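# Fill empty crate with bottles listed on pick list

## Task

Using the paper pick list lying on the table beside the empty crate (read with its black bar at the top; each line gives a label color and a count), move exactly that many bottles of each listed color into the empty crate so they stand upright. All other bottles stay upright in their original crate. Neither crate may end up tilted or shifted, nothing may leave the table, the result must hold without the robot supporting it, and anything the robot touches last must not settle by more than about a fingernail's width once released.

## Robot and tools

Robot: a single arm with a two-finger parallel gripper. The fingers extend along the gripper's +z axis and close along its y axis. The reported end_effector_position is the point between the finger pads, roughly 1 cm short of the fingertips.

Frames: the scene frame has its origin on the table surface directly beneath the arm base, +z up, +y to the left when facing along +x. Results give end_effector_position (metres) and end_effector_quat_wxyz in this frame. The base may be slightly tilted relative to the table, and at long reach the printed position can be inaccurate. Motion offsets, however, are expressed in the gripper's own axes, not the scene frame.

A row is 7 plain numbers, each in [-1, 1]: dx, dy, dz, rx, ry, rz, opening. The first six are an offset (not a pose) in gripper axes, measured from the gripper pose in the most recent result that reports it; before any such result in the scene, or for the second and later calls within one reply, they count from where the robot is when the action begins. Scale: 1.0 = 0.6 m for dx, dy, dz and 180 degrees for the rotation; rx, ry, rz form one rotation vector. Opening is absolute: +1 fully open (0.094 m), -1 closed. Because offsets are counted from the last reported pose, all-zero offsets pull the arm back to that pose; they are not a pause.

Tools:
- execute_actions: argument actions is a list of at most one item. An empty list only reads the current state. {"rows": [...], "steps": n} runs up to 15 control steps of 1/30 s each (default 15); each row covers one step and the final row repeats if rows run out. Every row is relative to the same base pose, not the row before it. {"steps": n} with no rows is a wait of up to 300 steps, counted from the previous result, so reply time is included. Optional pictures (boolean) switches camera images on or off; they come by default. A rejected call sends nothing to the robot.
- move: target is one 7-number row (same layout, same base pose rules). speed is the path's top speed in m/s, 0.002 to 0.5, default 0.25; rotation is limited to twice that in rad/s. The straight path lasts 0.5 to 10 s and stops short if longer. It does not slow down for obstacles, and the gripper may lag, stray or overshoot the speed, especially near full arm extension. The opening is applied at the start. The result adds a move: line: done means settled near target; otherwise off_target, moving, held or fault. limits=paced means the sent pose was clipped; limits=held means a check blocked some steps, after which the arm may jump faster than speed. Distance to target is also reported.
- wait: seconds from 0 to 10; the robot gets nothing new meanwhile.
- zoom_image: camera (cam_head_left, cam_head_right, cam_high, cam_low, cam_wrist) and region [x0, y0, x1, y1] in pixels from the top-left, at most 504 by 504. All images are 504x504. Use it to read the pick list's colors and counts.


Result lines: each control step clips the commanded pose to within 70 mm and 16 degrees of the measured pose, and position takes priority over orientation. After an action the arm only continues to the last clipped pose, so a distant target may need several actions; check the reported pose. HELD marks steps blocked by the clearance check (the base mount counts as arm); pose unreachable means that check altered the command. Hand target appears when nothing is queued. Joint positions and velocities list waist, shoulder, elbow, wrist pitch, wrist yaw, wrist roll (rad), then finger-pad gap (m). Ranges: waist -2.880 to 2.880, shoulder 0.000 to 3.142, elbow 0.000 to 3.019, wrist pitch -1.693 to 1.571, wrist yaw -1.571 to 1.571, wrist roll -2.094 to 2.094. grip_measured is the finger opening on the command scale, possibly off by about 1 mm.

Practice: motions usually end a centimetre or more low. To hold height, send the correcting offset in the first call of a reply and zeros after, aiming higher if it still sags. To grip, command an opening about 0.03 below grip_measured; smaller differences grip more gently. Pad force is roughly 50 to 62 N. Objects may be tugged or pushed briefly by outside disturbances.

Avoid: fast contacts or targets far past a contact (they push hard), dropping or slamming bottles, knocking or dragging crates, anything falling off the table, and leaving a bottle resting on the gripper. Release bottles so they stand on their own before finishing. Holding loads heats the motors; MOTOR HOT appears from 85 °C and at 100 °C an OVER-TEMPERATURE FAULT drops the arm, so don't hold loads longer than needed. The simulation keeps running while you think.

Each tool is called after "Request:" by a JSON object that holds its "name" and its "arguments", one argument or row to a line.

## Session

Request:
{"name": "execute_actions", "arguments": {
  "actions": []
}}

Scene clock: 0.00 s of 10800.00 s.
end_effector_position=(+0.5527, -0.2284, +0.2978) grip_measured=+1.000 end_effector_quat_wxyz=(+0.074, +0.464, +0.869, +0.154)
Joint positions: [-0.702  1.463  1.123 -0.435 -0.558  0.572  0.094]
Joint velocities: [ 0.005  0.015 -0.017 -0.002  0.007 -0.022  0.   ]
Hand target: +0.562, -0.232, +0.304; +0.084, +0.460, +0.870, +0.154

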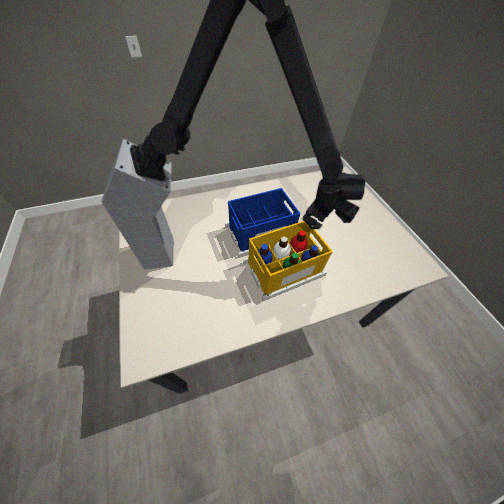

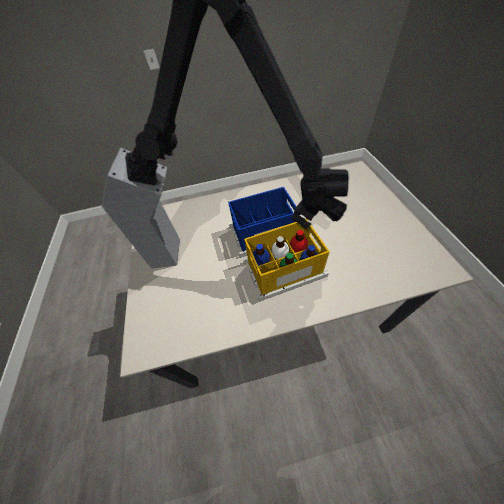

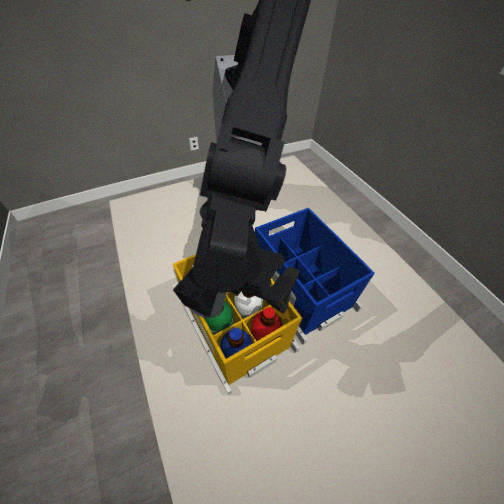

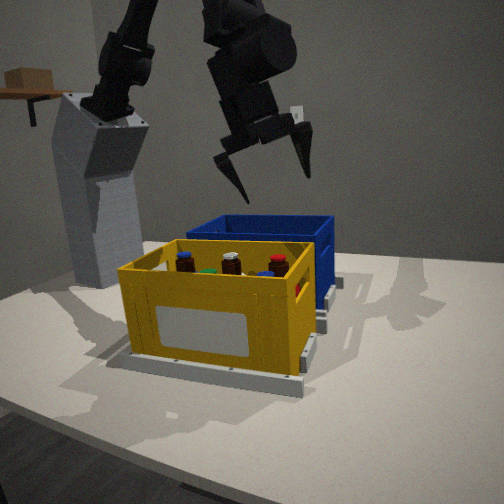

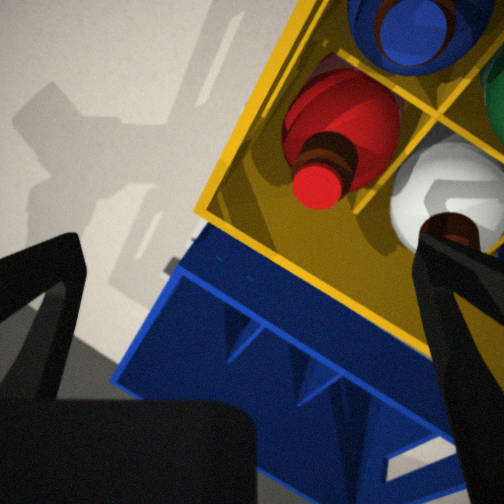

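Request:
{"name": "move", "arguments": {
  "target": [0.6,0.34,-0.05,0.109,0,0,1]
}}

Scene clock: 11.23 s of 10800.00 s.
end_effector_position=(+0.4931, +0.1731, +0.3995) grip_measured=+1.000 end_effector_quat_wxyz=(-0.022, +0.465, +0.885, +0.010)
Joint positions: [ 0.385  1.248  1.073 -0.858  0.343  1.387  0.094]
Joint velocities: [-0.015 -0.015 -0.012 -0.012 -0.037 -0.081  0.   ]
Hand target: +0.510, +0.173, +0.406; -0.014, +0.478, +0.878, +0.015
Off the commanded pose: 0.011 m, 2 deg.
After step 90, 5.97 s passed at rest.
move: off_target

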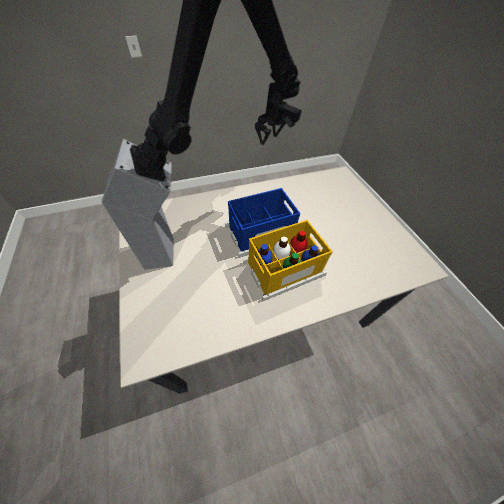

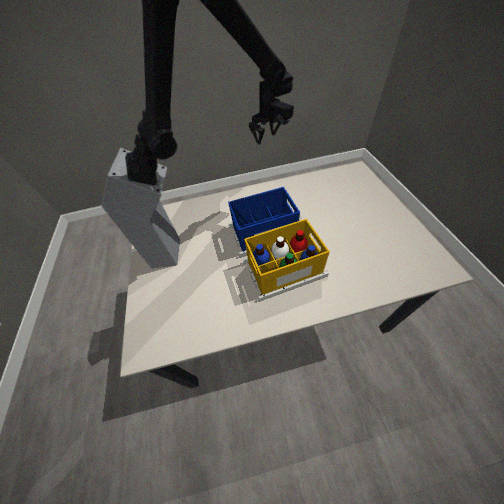

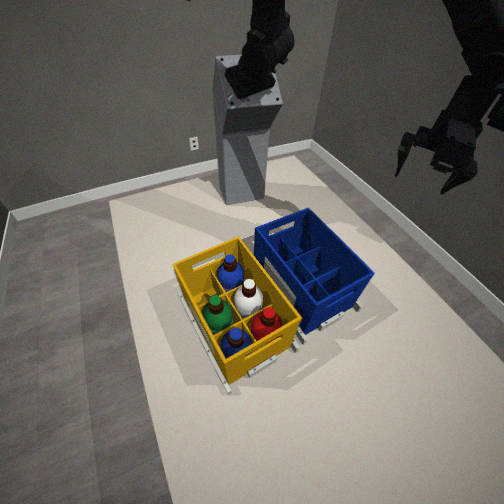

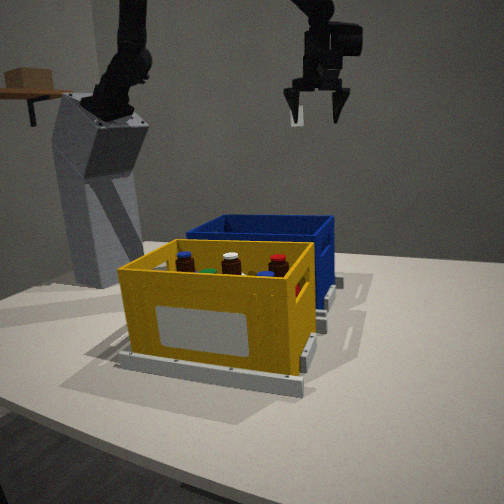

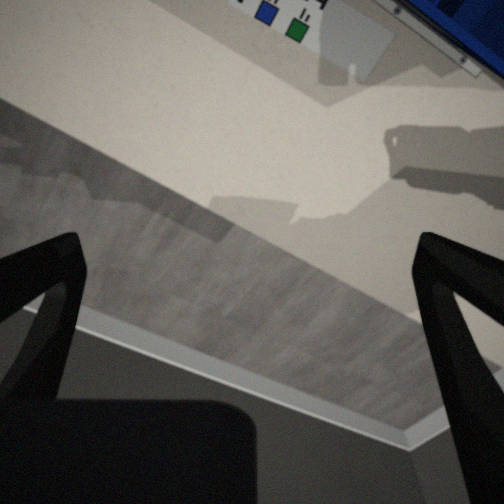

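Request:
{"name": "move", "arguments": {
  "target": [-0.2,0,0,0,0,-0.308,1]
}}

Scene clock: 20.47 s of 10800.00 s.
end_effector_position=(+0.5429, +0.0747, +0.3879) grip_measured=+1.000 end_effector_quat_wxyz=(-0.024, +0.001, +1.000, +0.014)
Joint positions: [ 0.109  1.248  1.151 -0.893  0.201  0.183  0.094]
Joint velocities: [ 0.015 -0.005 -0.007  0.007  0.022 -0.051  0.   ]
Hand target: +0.561, +0.074, +0.395; -0.013, -0.002, +1.000, +0.016
Off the commanded pose: 0.019 m, 1 deg.
After step 90, 3.67 s passed at rest.
move: off_target

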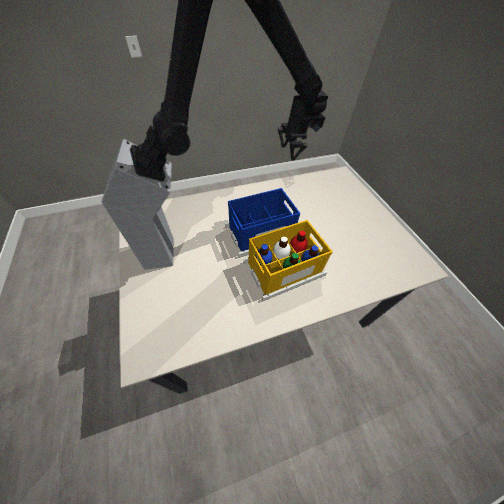

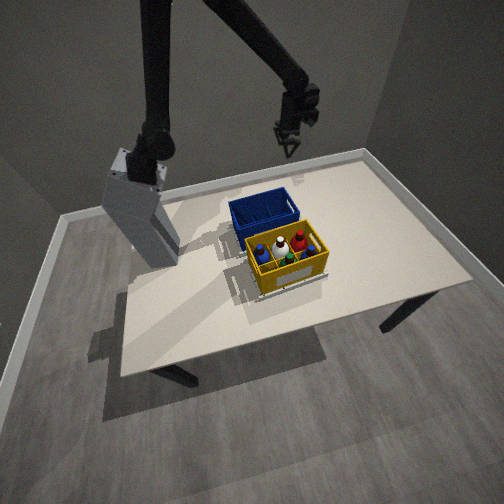

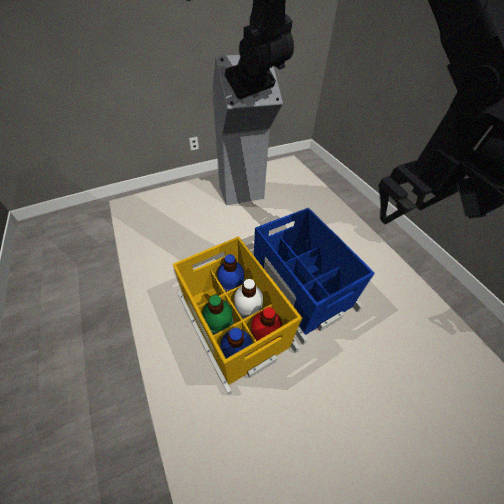

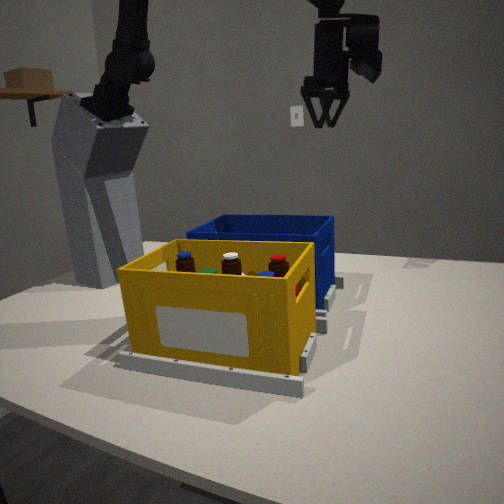

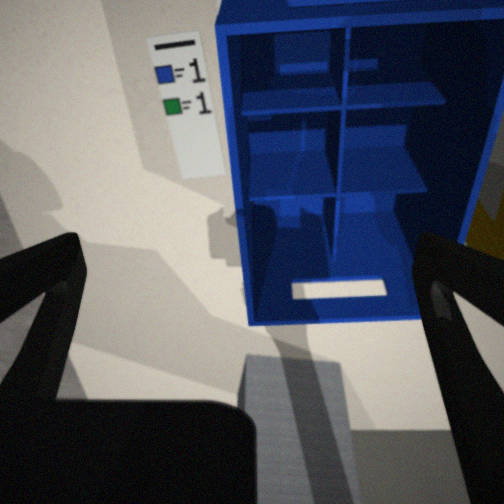

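Request:
{"name": "move", "arguments": {
  "target": [0.04,-0.55,0.17,0.009,-0.022,0,0.2]
}}

Scene clock: 30.33 s of 10800.00 s.
end_effector_position=(+0.4923, -0.2516, +0.2768) grip_measured=+0.203 end_effector_quat_wxyz=(-0.008, +0.009, +1.000, -0.005)
Joint positions: [-0.683  1.478  1.117 -0.598 -0.227 -0.449  0.057]
Joint velocities: [-0.005 -0.015 -0.007 -0.002  0.007 -0.007  0.001]
Hand target: +0.513, -0.256, +0.282; +0.009, -0.006, +1.000, -0.010
Off the commanded pose: 0.021 m, 2 deg.
After step 90, 4.97 s passed at rest.
move: off_target

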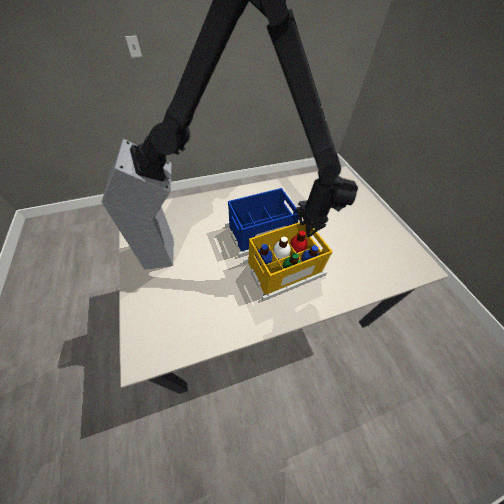

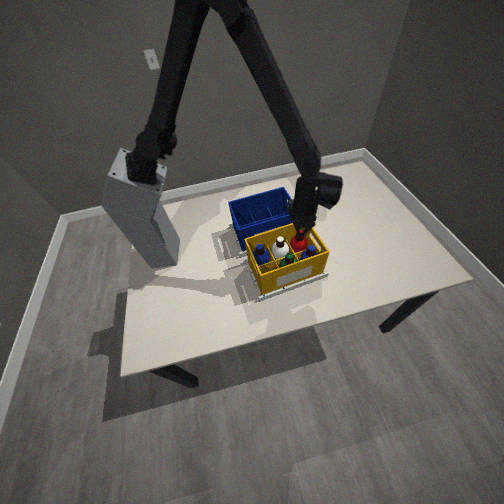

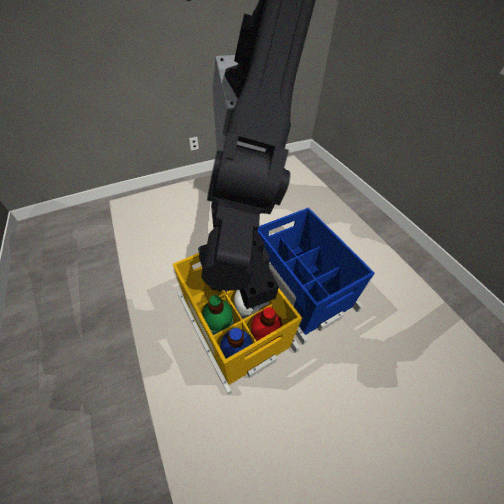

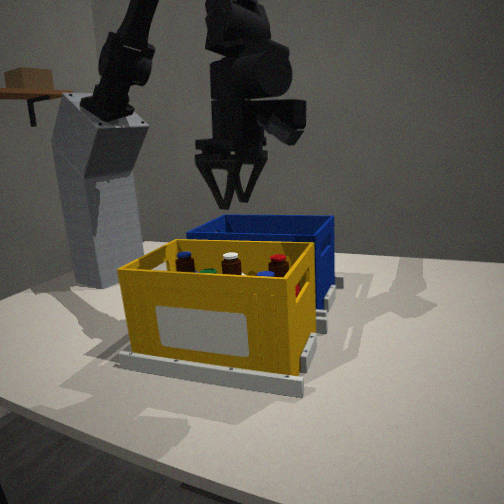

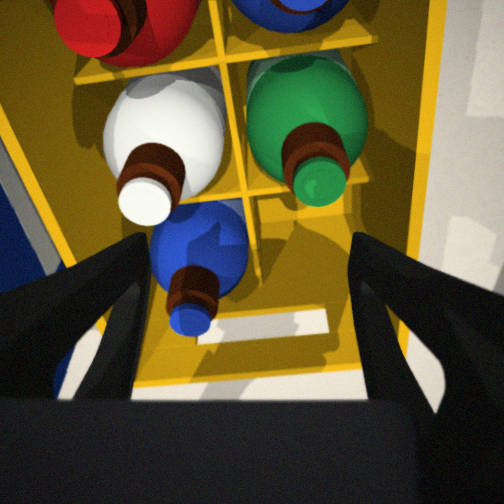

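Request:
{"name": "move", "arguments": {
  "target": [0.012,-0.063,0.095,0,-0.014,0.03,0.1]
}}

Scene clock: 36.33 s of 10800.00 s.
end_effector_position=(+0.4644, -0.2808, +0.2110) grip_measured=+0.103 end_effector_quat_wxyz=(-0.006, +0.052, +0.999, +0.003)
Joint positions: [-0.733  1.641  1.118 -0.45  -0.271 -0.406  0.052]
Joint velocities: [ 0.005 -0.015 -0.002  0.002 -0.007  0.022 -0.001]
Hand target: +0.482, -0.290, +0.220; +0.014, +0.055, +0.998, -0.006
Off the commanded pose: 0.023 m, 3 deg.
After step 90, 2.07 s passed at rest.
move: off_target

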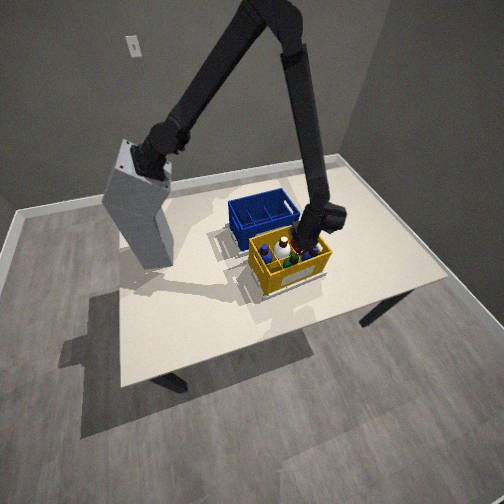

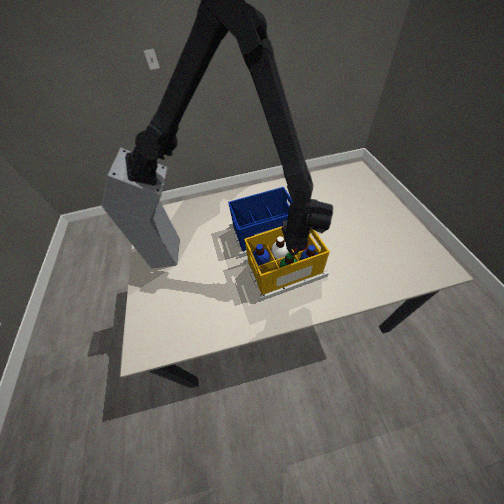

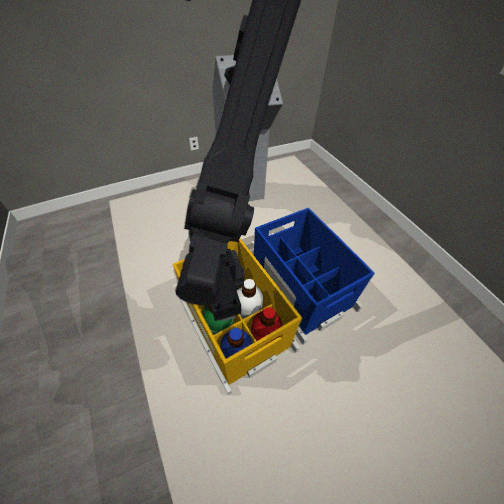

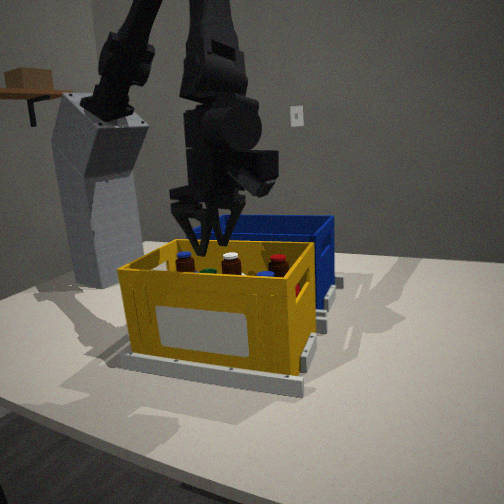

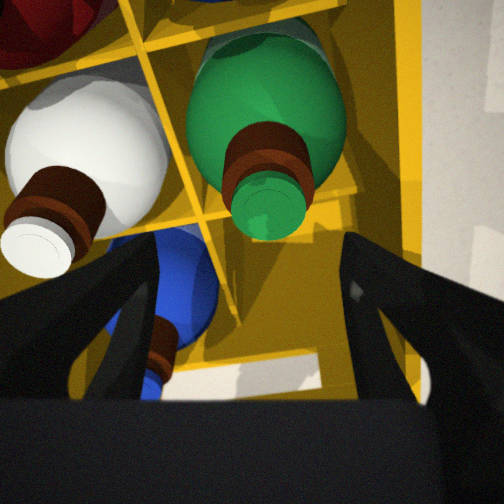

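Request:
{"name": "move", "arguments": {
  "target": [-0.012,-0.022,0.015,0,-0.012,0.18,0]
}}

Scene clock: 44.63 s of 10800.00 s.
end_effector_position=(+0.4668, -0.2849, +0.2042) grip_measured=+0.003 end_effector_quat_wxyz=(+0.005, +0.318, +0.948, +0.003)
Joint positions: [-0.737  1.657  1.118 -0.41  -0.282  0.14   0.047]
Joint velocities: [ 0.015 -0.015 -0.012  0.002  0.007 -0.007 -0.002]
Hand target: +0.470, -0.295, +0.202; +0.012, +0.328, +0.944, -0.000
Off the commanded pose: 0.011 m, 2 deg.
After step 90, 3.63 s passed at rest.
move: off_target

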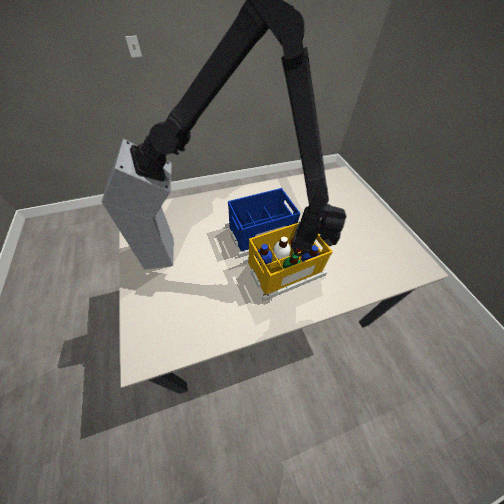

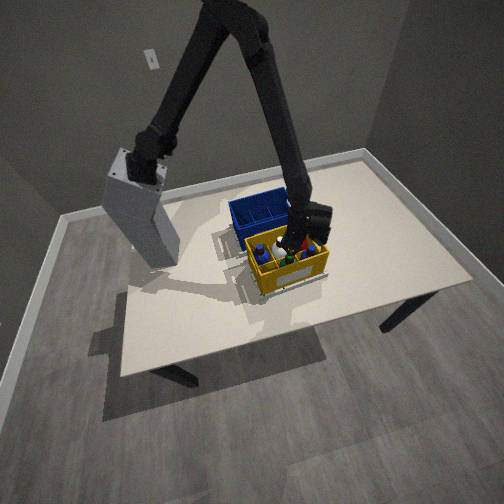

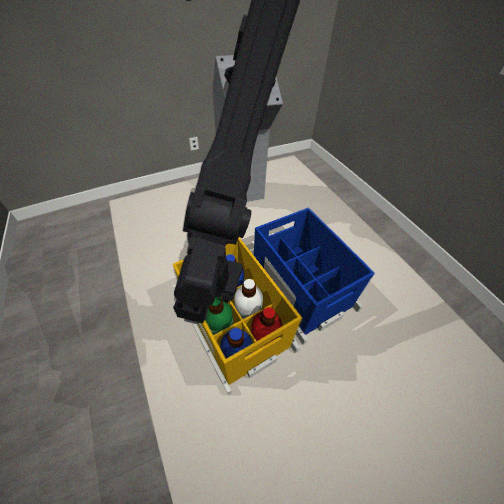

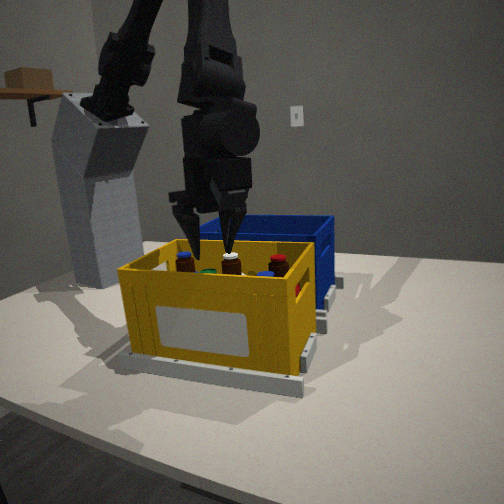

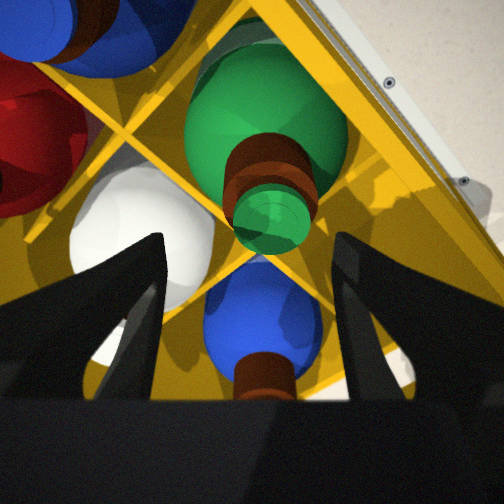

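Request:
{"name": "move", "arguments": {
  "target": [0,-0.018,0.03,0,0,0,0],
  "speed": 0.05
}}

Scene clock: 52.63 s of 10800.00 s.
end_effector_position=(+0.4575, -0.2850, +0.1867) grip_measured=+0.003 end_effector_quat_wxyz=(-0.001, +0.321, +0.947, +0.005)
Joint positions: [-0.737  1.698  1.118 -0.385 -0.284  0.143  0.047]
Joint velocities: [-0.015  0.015  0.012 -0.002  0.037  0.007  0.   ]
Hand target: +0.460, -0.293, +0.186; +0.005, +0.318, +0.948, +0.003
Off the commanded pose: 0.009 m, 1 deg.
After step 90, 4.17 s passed at rest.
move: done

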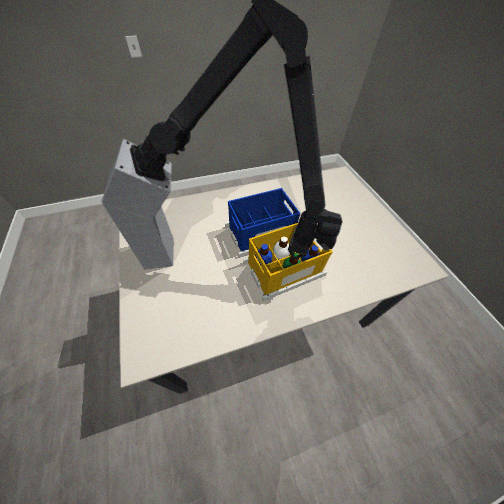

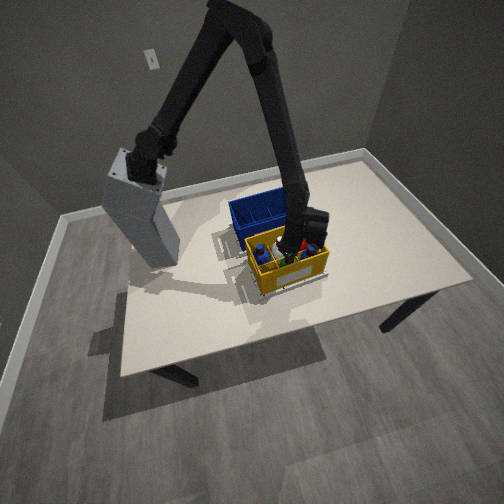

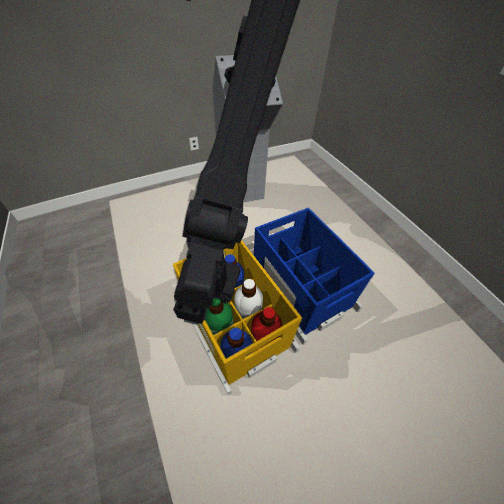

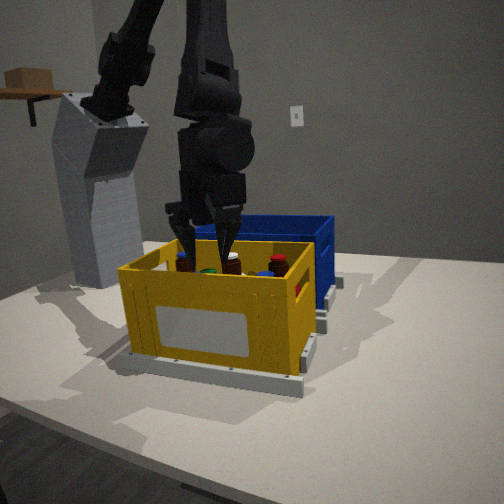

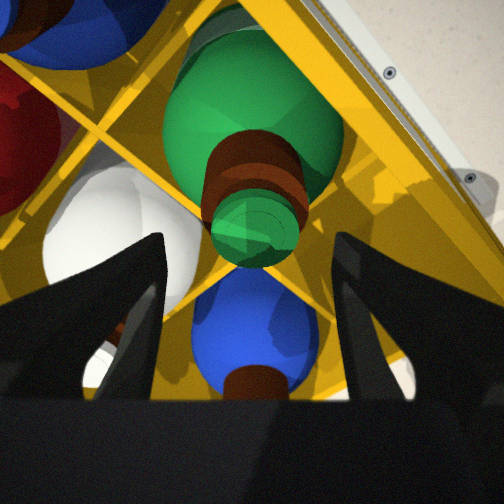

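Cap top ≈0.165.

Request:
{"name": "move", "arguments": {
  "target": [-0.035,0,0.05,0,-0.01,0,0],
  "speed": 0.05
}}

Scene clock: 56.40 s of 10800.00 s.
end_effector_position=(+0.4598, -0.2918, +0.1606) grip_measured=+0.003 end_effector_quat_wxyz=(+0.001, +0.321, +0.947, +0.003)
Joint positions: [-0.731  1.767  1.155 -0.344 -0.277  0.15   0.047]
Joint velocities: [-0.015 -0.005 -0.012  0.012  0.051  0.037  0.001]
Hand target: +0.473, -0.297, +0.157; +0.014, +0.321, +0.947, +0.000
Off the commanded pose: 0.016 m, 1 deg.
move: off_target

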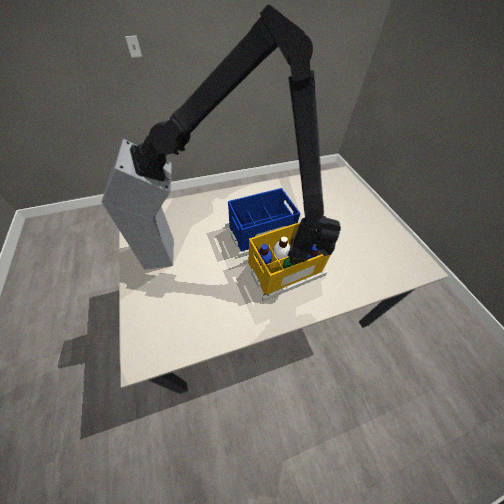

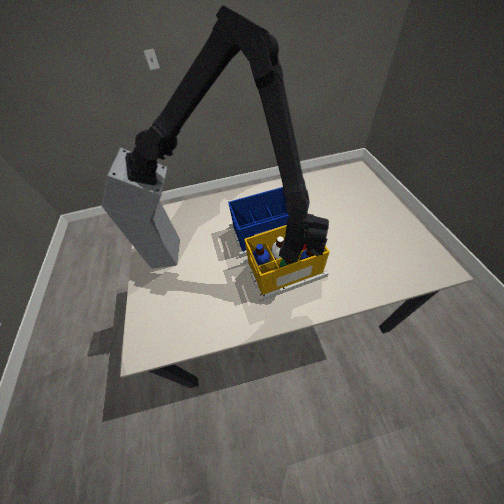

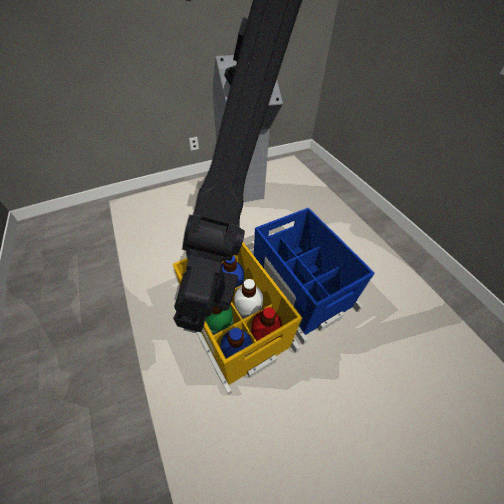

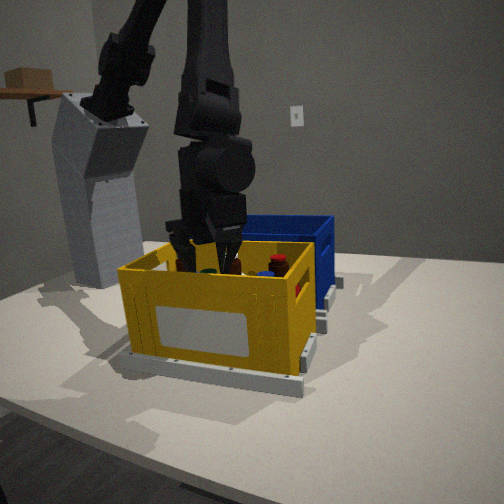

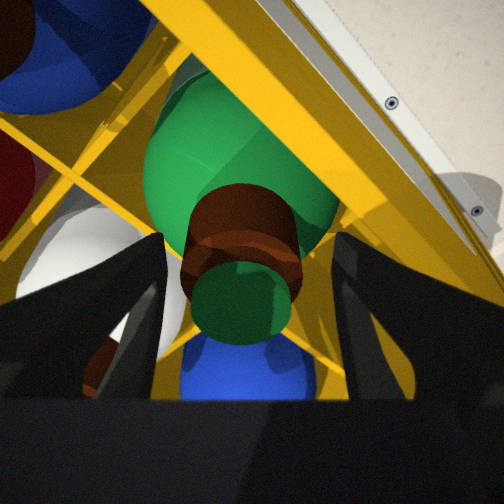

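Request:
{"name": "move", "arguments": {
  "target": [0.006,0.018,0.026,0,0,0,0],
  "speed": 0.04
}}

Request:
{"name": "move", "arguments": {
  "target": [0,0,0,0,0,0,-0.45]
}}

Scene clock: 61.23 s of 10800.00 s.
end_effector_position=(+0.4621, -0.2827, +0.1507) grip_measured=+0.003 end_effector_quat_wxyz=(+0.001, +0.317, +0.948, +0.003)
Joint positions: [-0.709  1.783  1.155 -0.324 -0.265  0.16   0.047]
Joint velocities: [ 0.005 -0.015 -0.007 -0.002 -0.037 -0.007 -0.001]
Hand target: +0.463, -0.281, +0.145; +0.001, +0.321, +0.947, +0.004
Off the commanded pose: 0.006 m, 0 deg.
After step 90, 0.97 s passed at rest.
move: done

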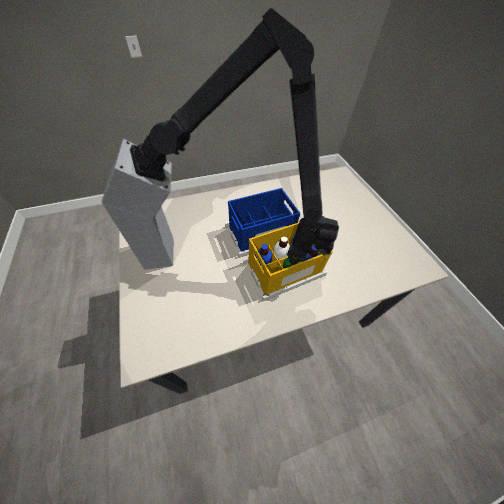

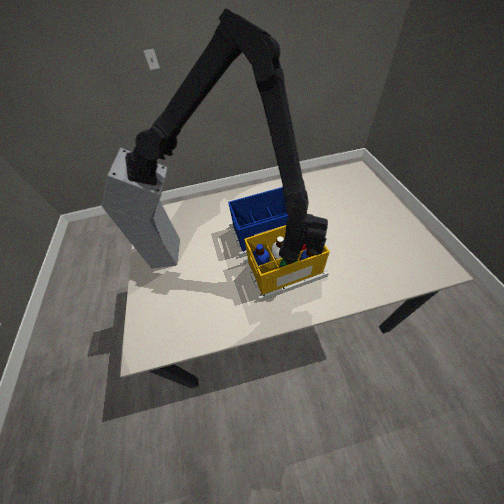

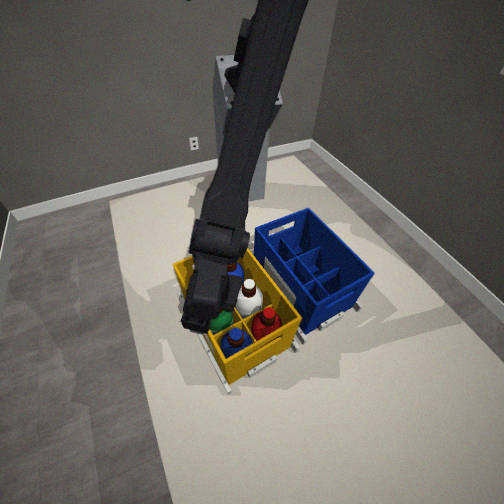

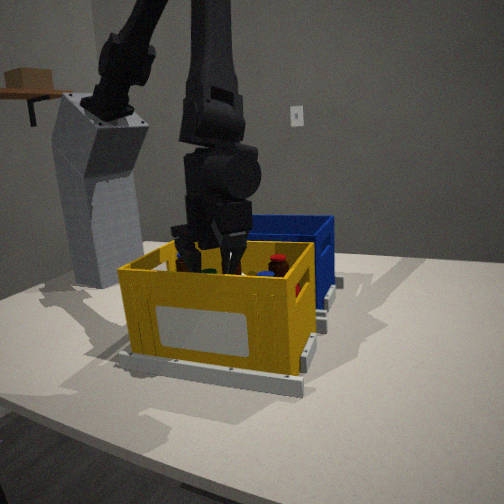

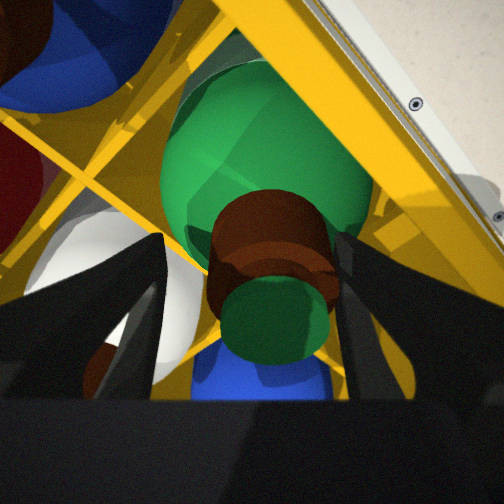

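Scene clock: 61.73 s of 10800.00 s.
end_effector_position=(+0.4618, -0.2833, +0.1508) grip_measured=-0.303 end_effector_quat_wxyz=(+0.001, +0.318, +0.948, +0.003)
Joint positions: [-0.71   1.783  1.155 -0.324 -0.264  0.16   0.033]
Joint velocities: [-0.005 -0.024 -0.002 -0.002 -0.051  0.022 -0.   ]
Hand target: +0.462, -0.283, +0.151; +0.001, +0.317, +0.948, +0.004
Off the commanded pose: 0.001 m, 0 deg.
move: done

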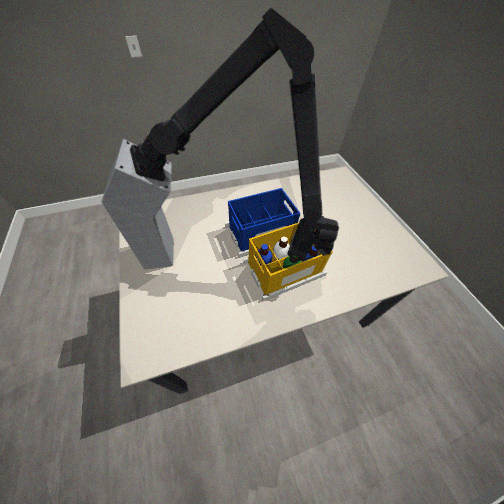

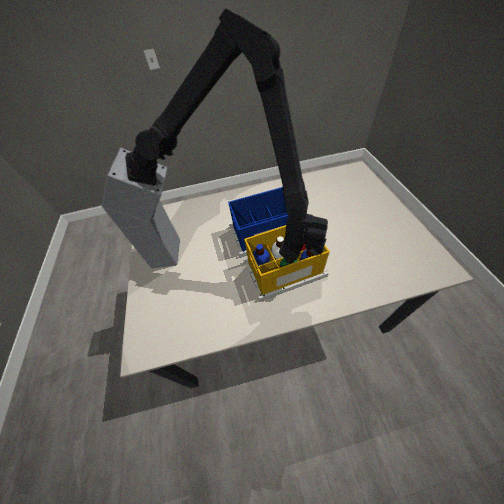

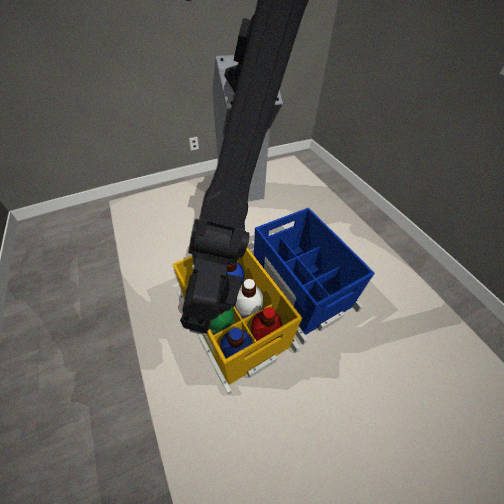

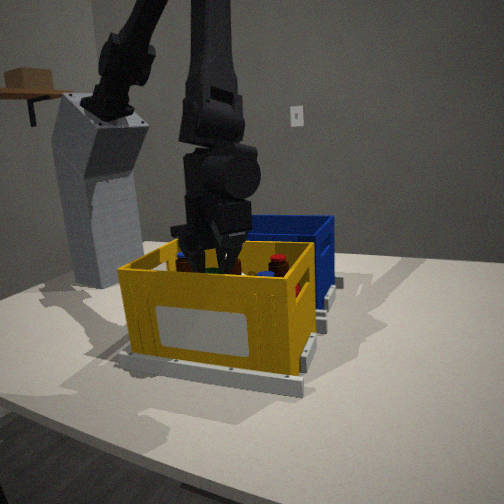

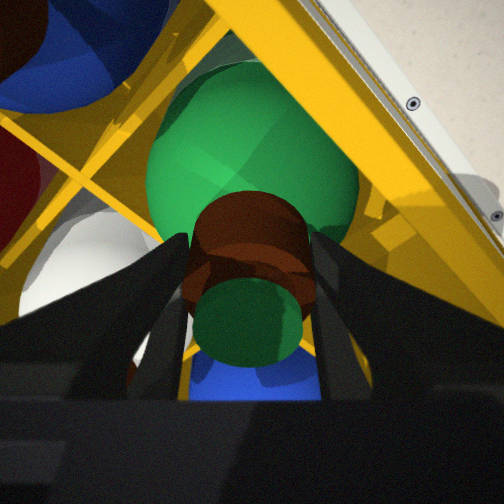

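Request:
{"name": "move", "arguments": {
  "target": [0,0,-0.34,0,0,0,-0.4],
  "speed": 0.1
}}

Request:
{"name": "move", "arguments": {
  "target": [0.285,0.297,0,0,0,0,-0.4],
  "speed": 0.15
}}

Scene clock: 69.77 s of 10800.00 s.
end_effector_position=(+0.4485, -0.2738, +0.3295) grip_measured=-0.303 end_effector_quat_wxyz=(-0.026, +0.325, +0.945, +0.011)
Joint positions: [-0.818  1.375  1.075 -0.74  -0.328  0.063  0.033]
Joint velocities: [-0.005 -0.015  0.002 -0.012  0.022  0.037  0.   ]
Hand target: +0.463, -0.285, +0.356; +0.000, +0.317, +0.949, +0.001
Off the commanded pose: 0.030 m, 3 deg.
After step 90, 2.60 s passed at rest.
move: off_target

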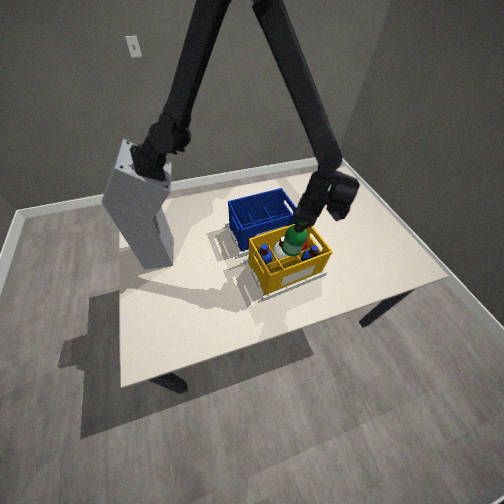

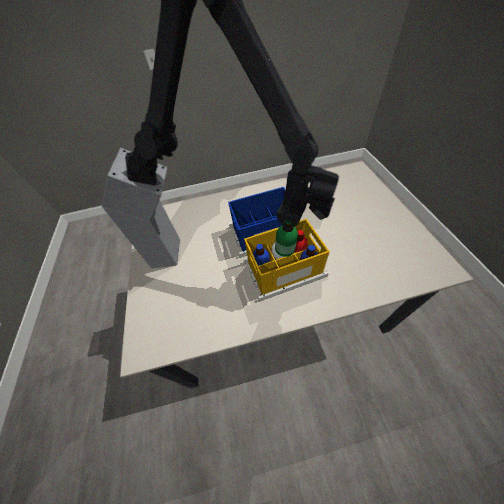

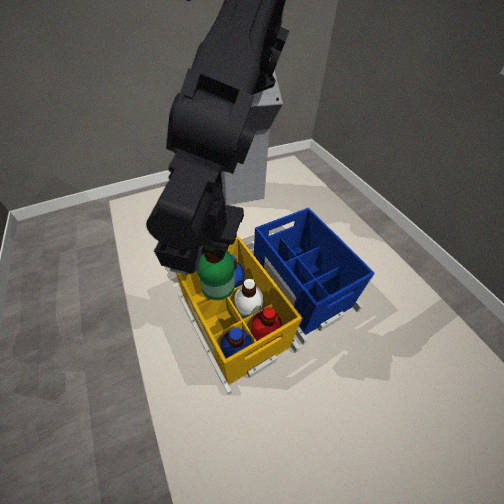

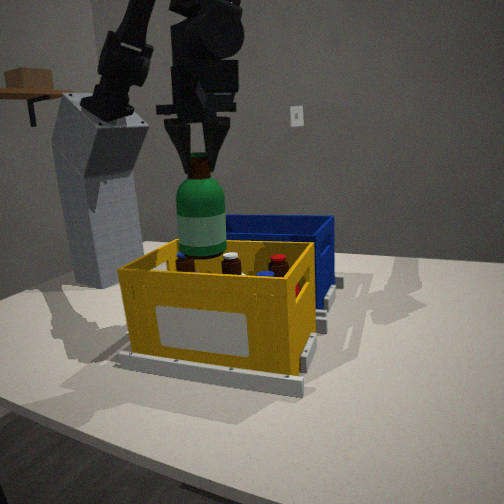

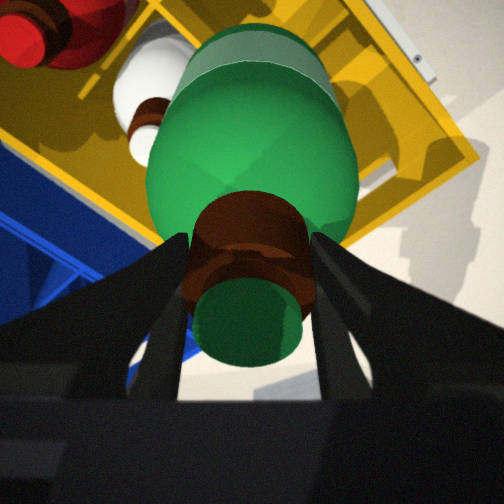

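Scene clock: 71.93 s of 10800.00 s.
end_effector_position=(+0.4142, -0.0230, +0.3276) grip_measured=-0.303 end_effector_quat_wxyz=(-0.051, +0.320, +0.946, +0.014)
Joint positions: [-0.192  1.119  0.745 -0.627  0.002  0.585  0.033]
Joint velocities: [-0.015 -0.005 -0.002  0.007 -0.022  0.066 -0.   ]
Hand target: +0.427, -0.025, +0.343; -0.026, +0.329, +0.944, +0.019
Off the commanded pose: 0.016 m, 3 deg.
move: off_target

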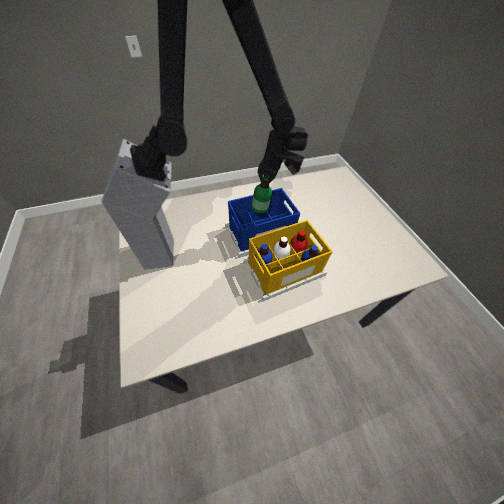

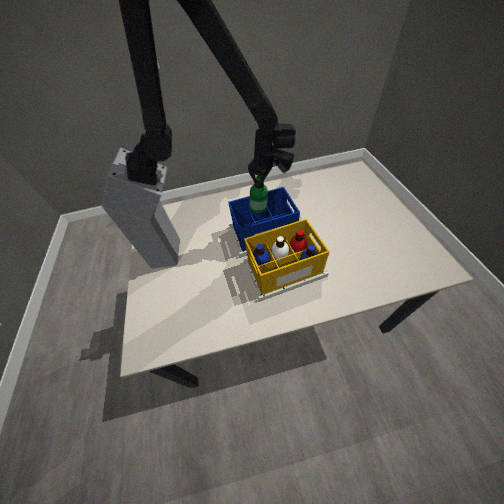

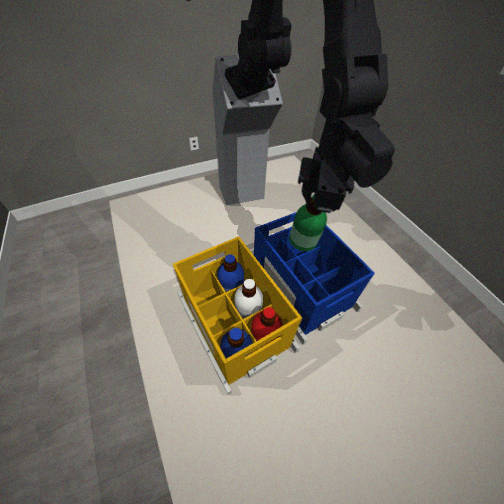

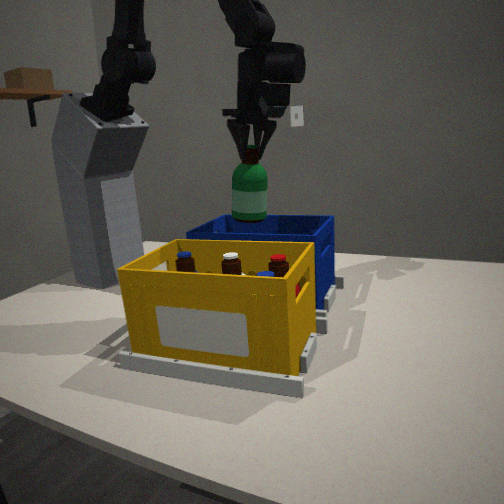

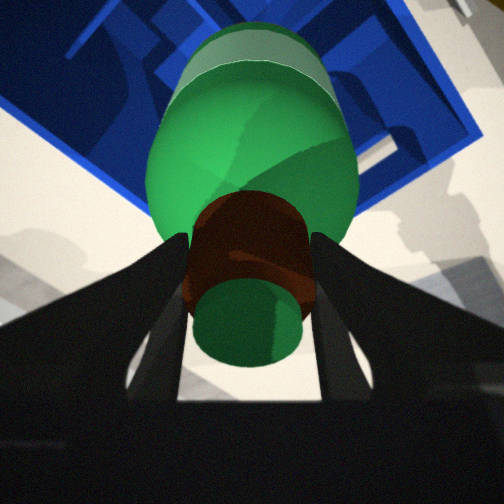

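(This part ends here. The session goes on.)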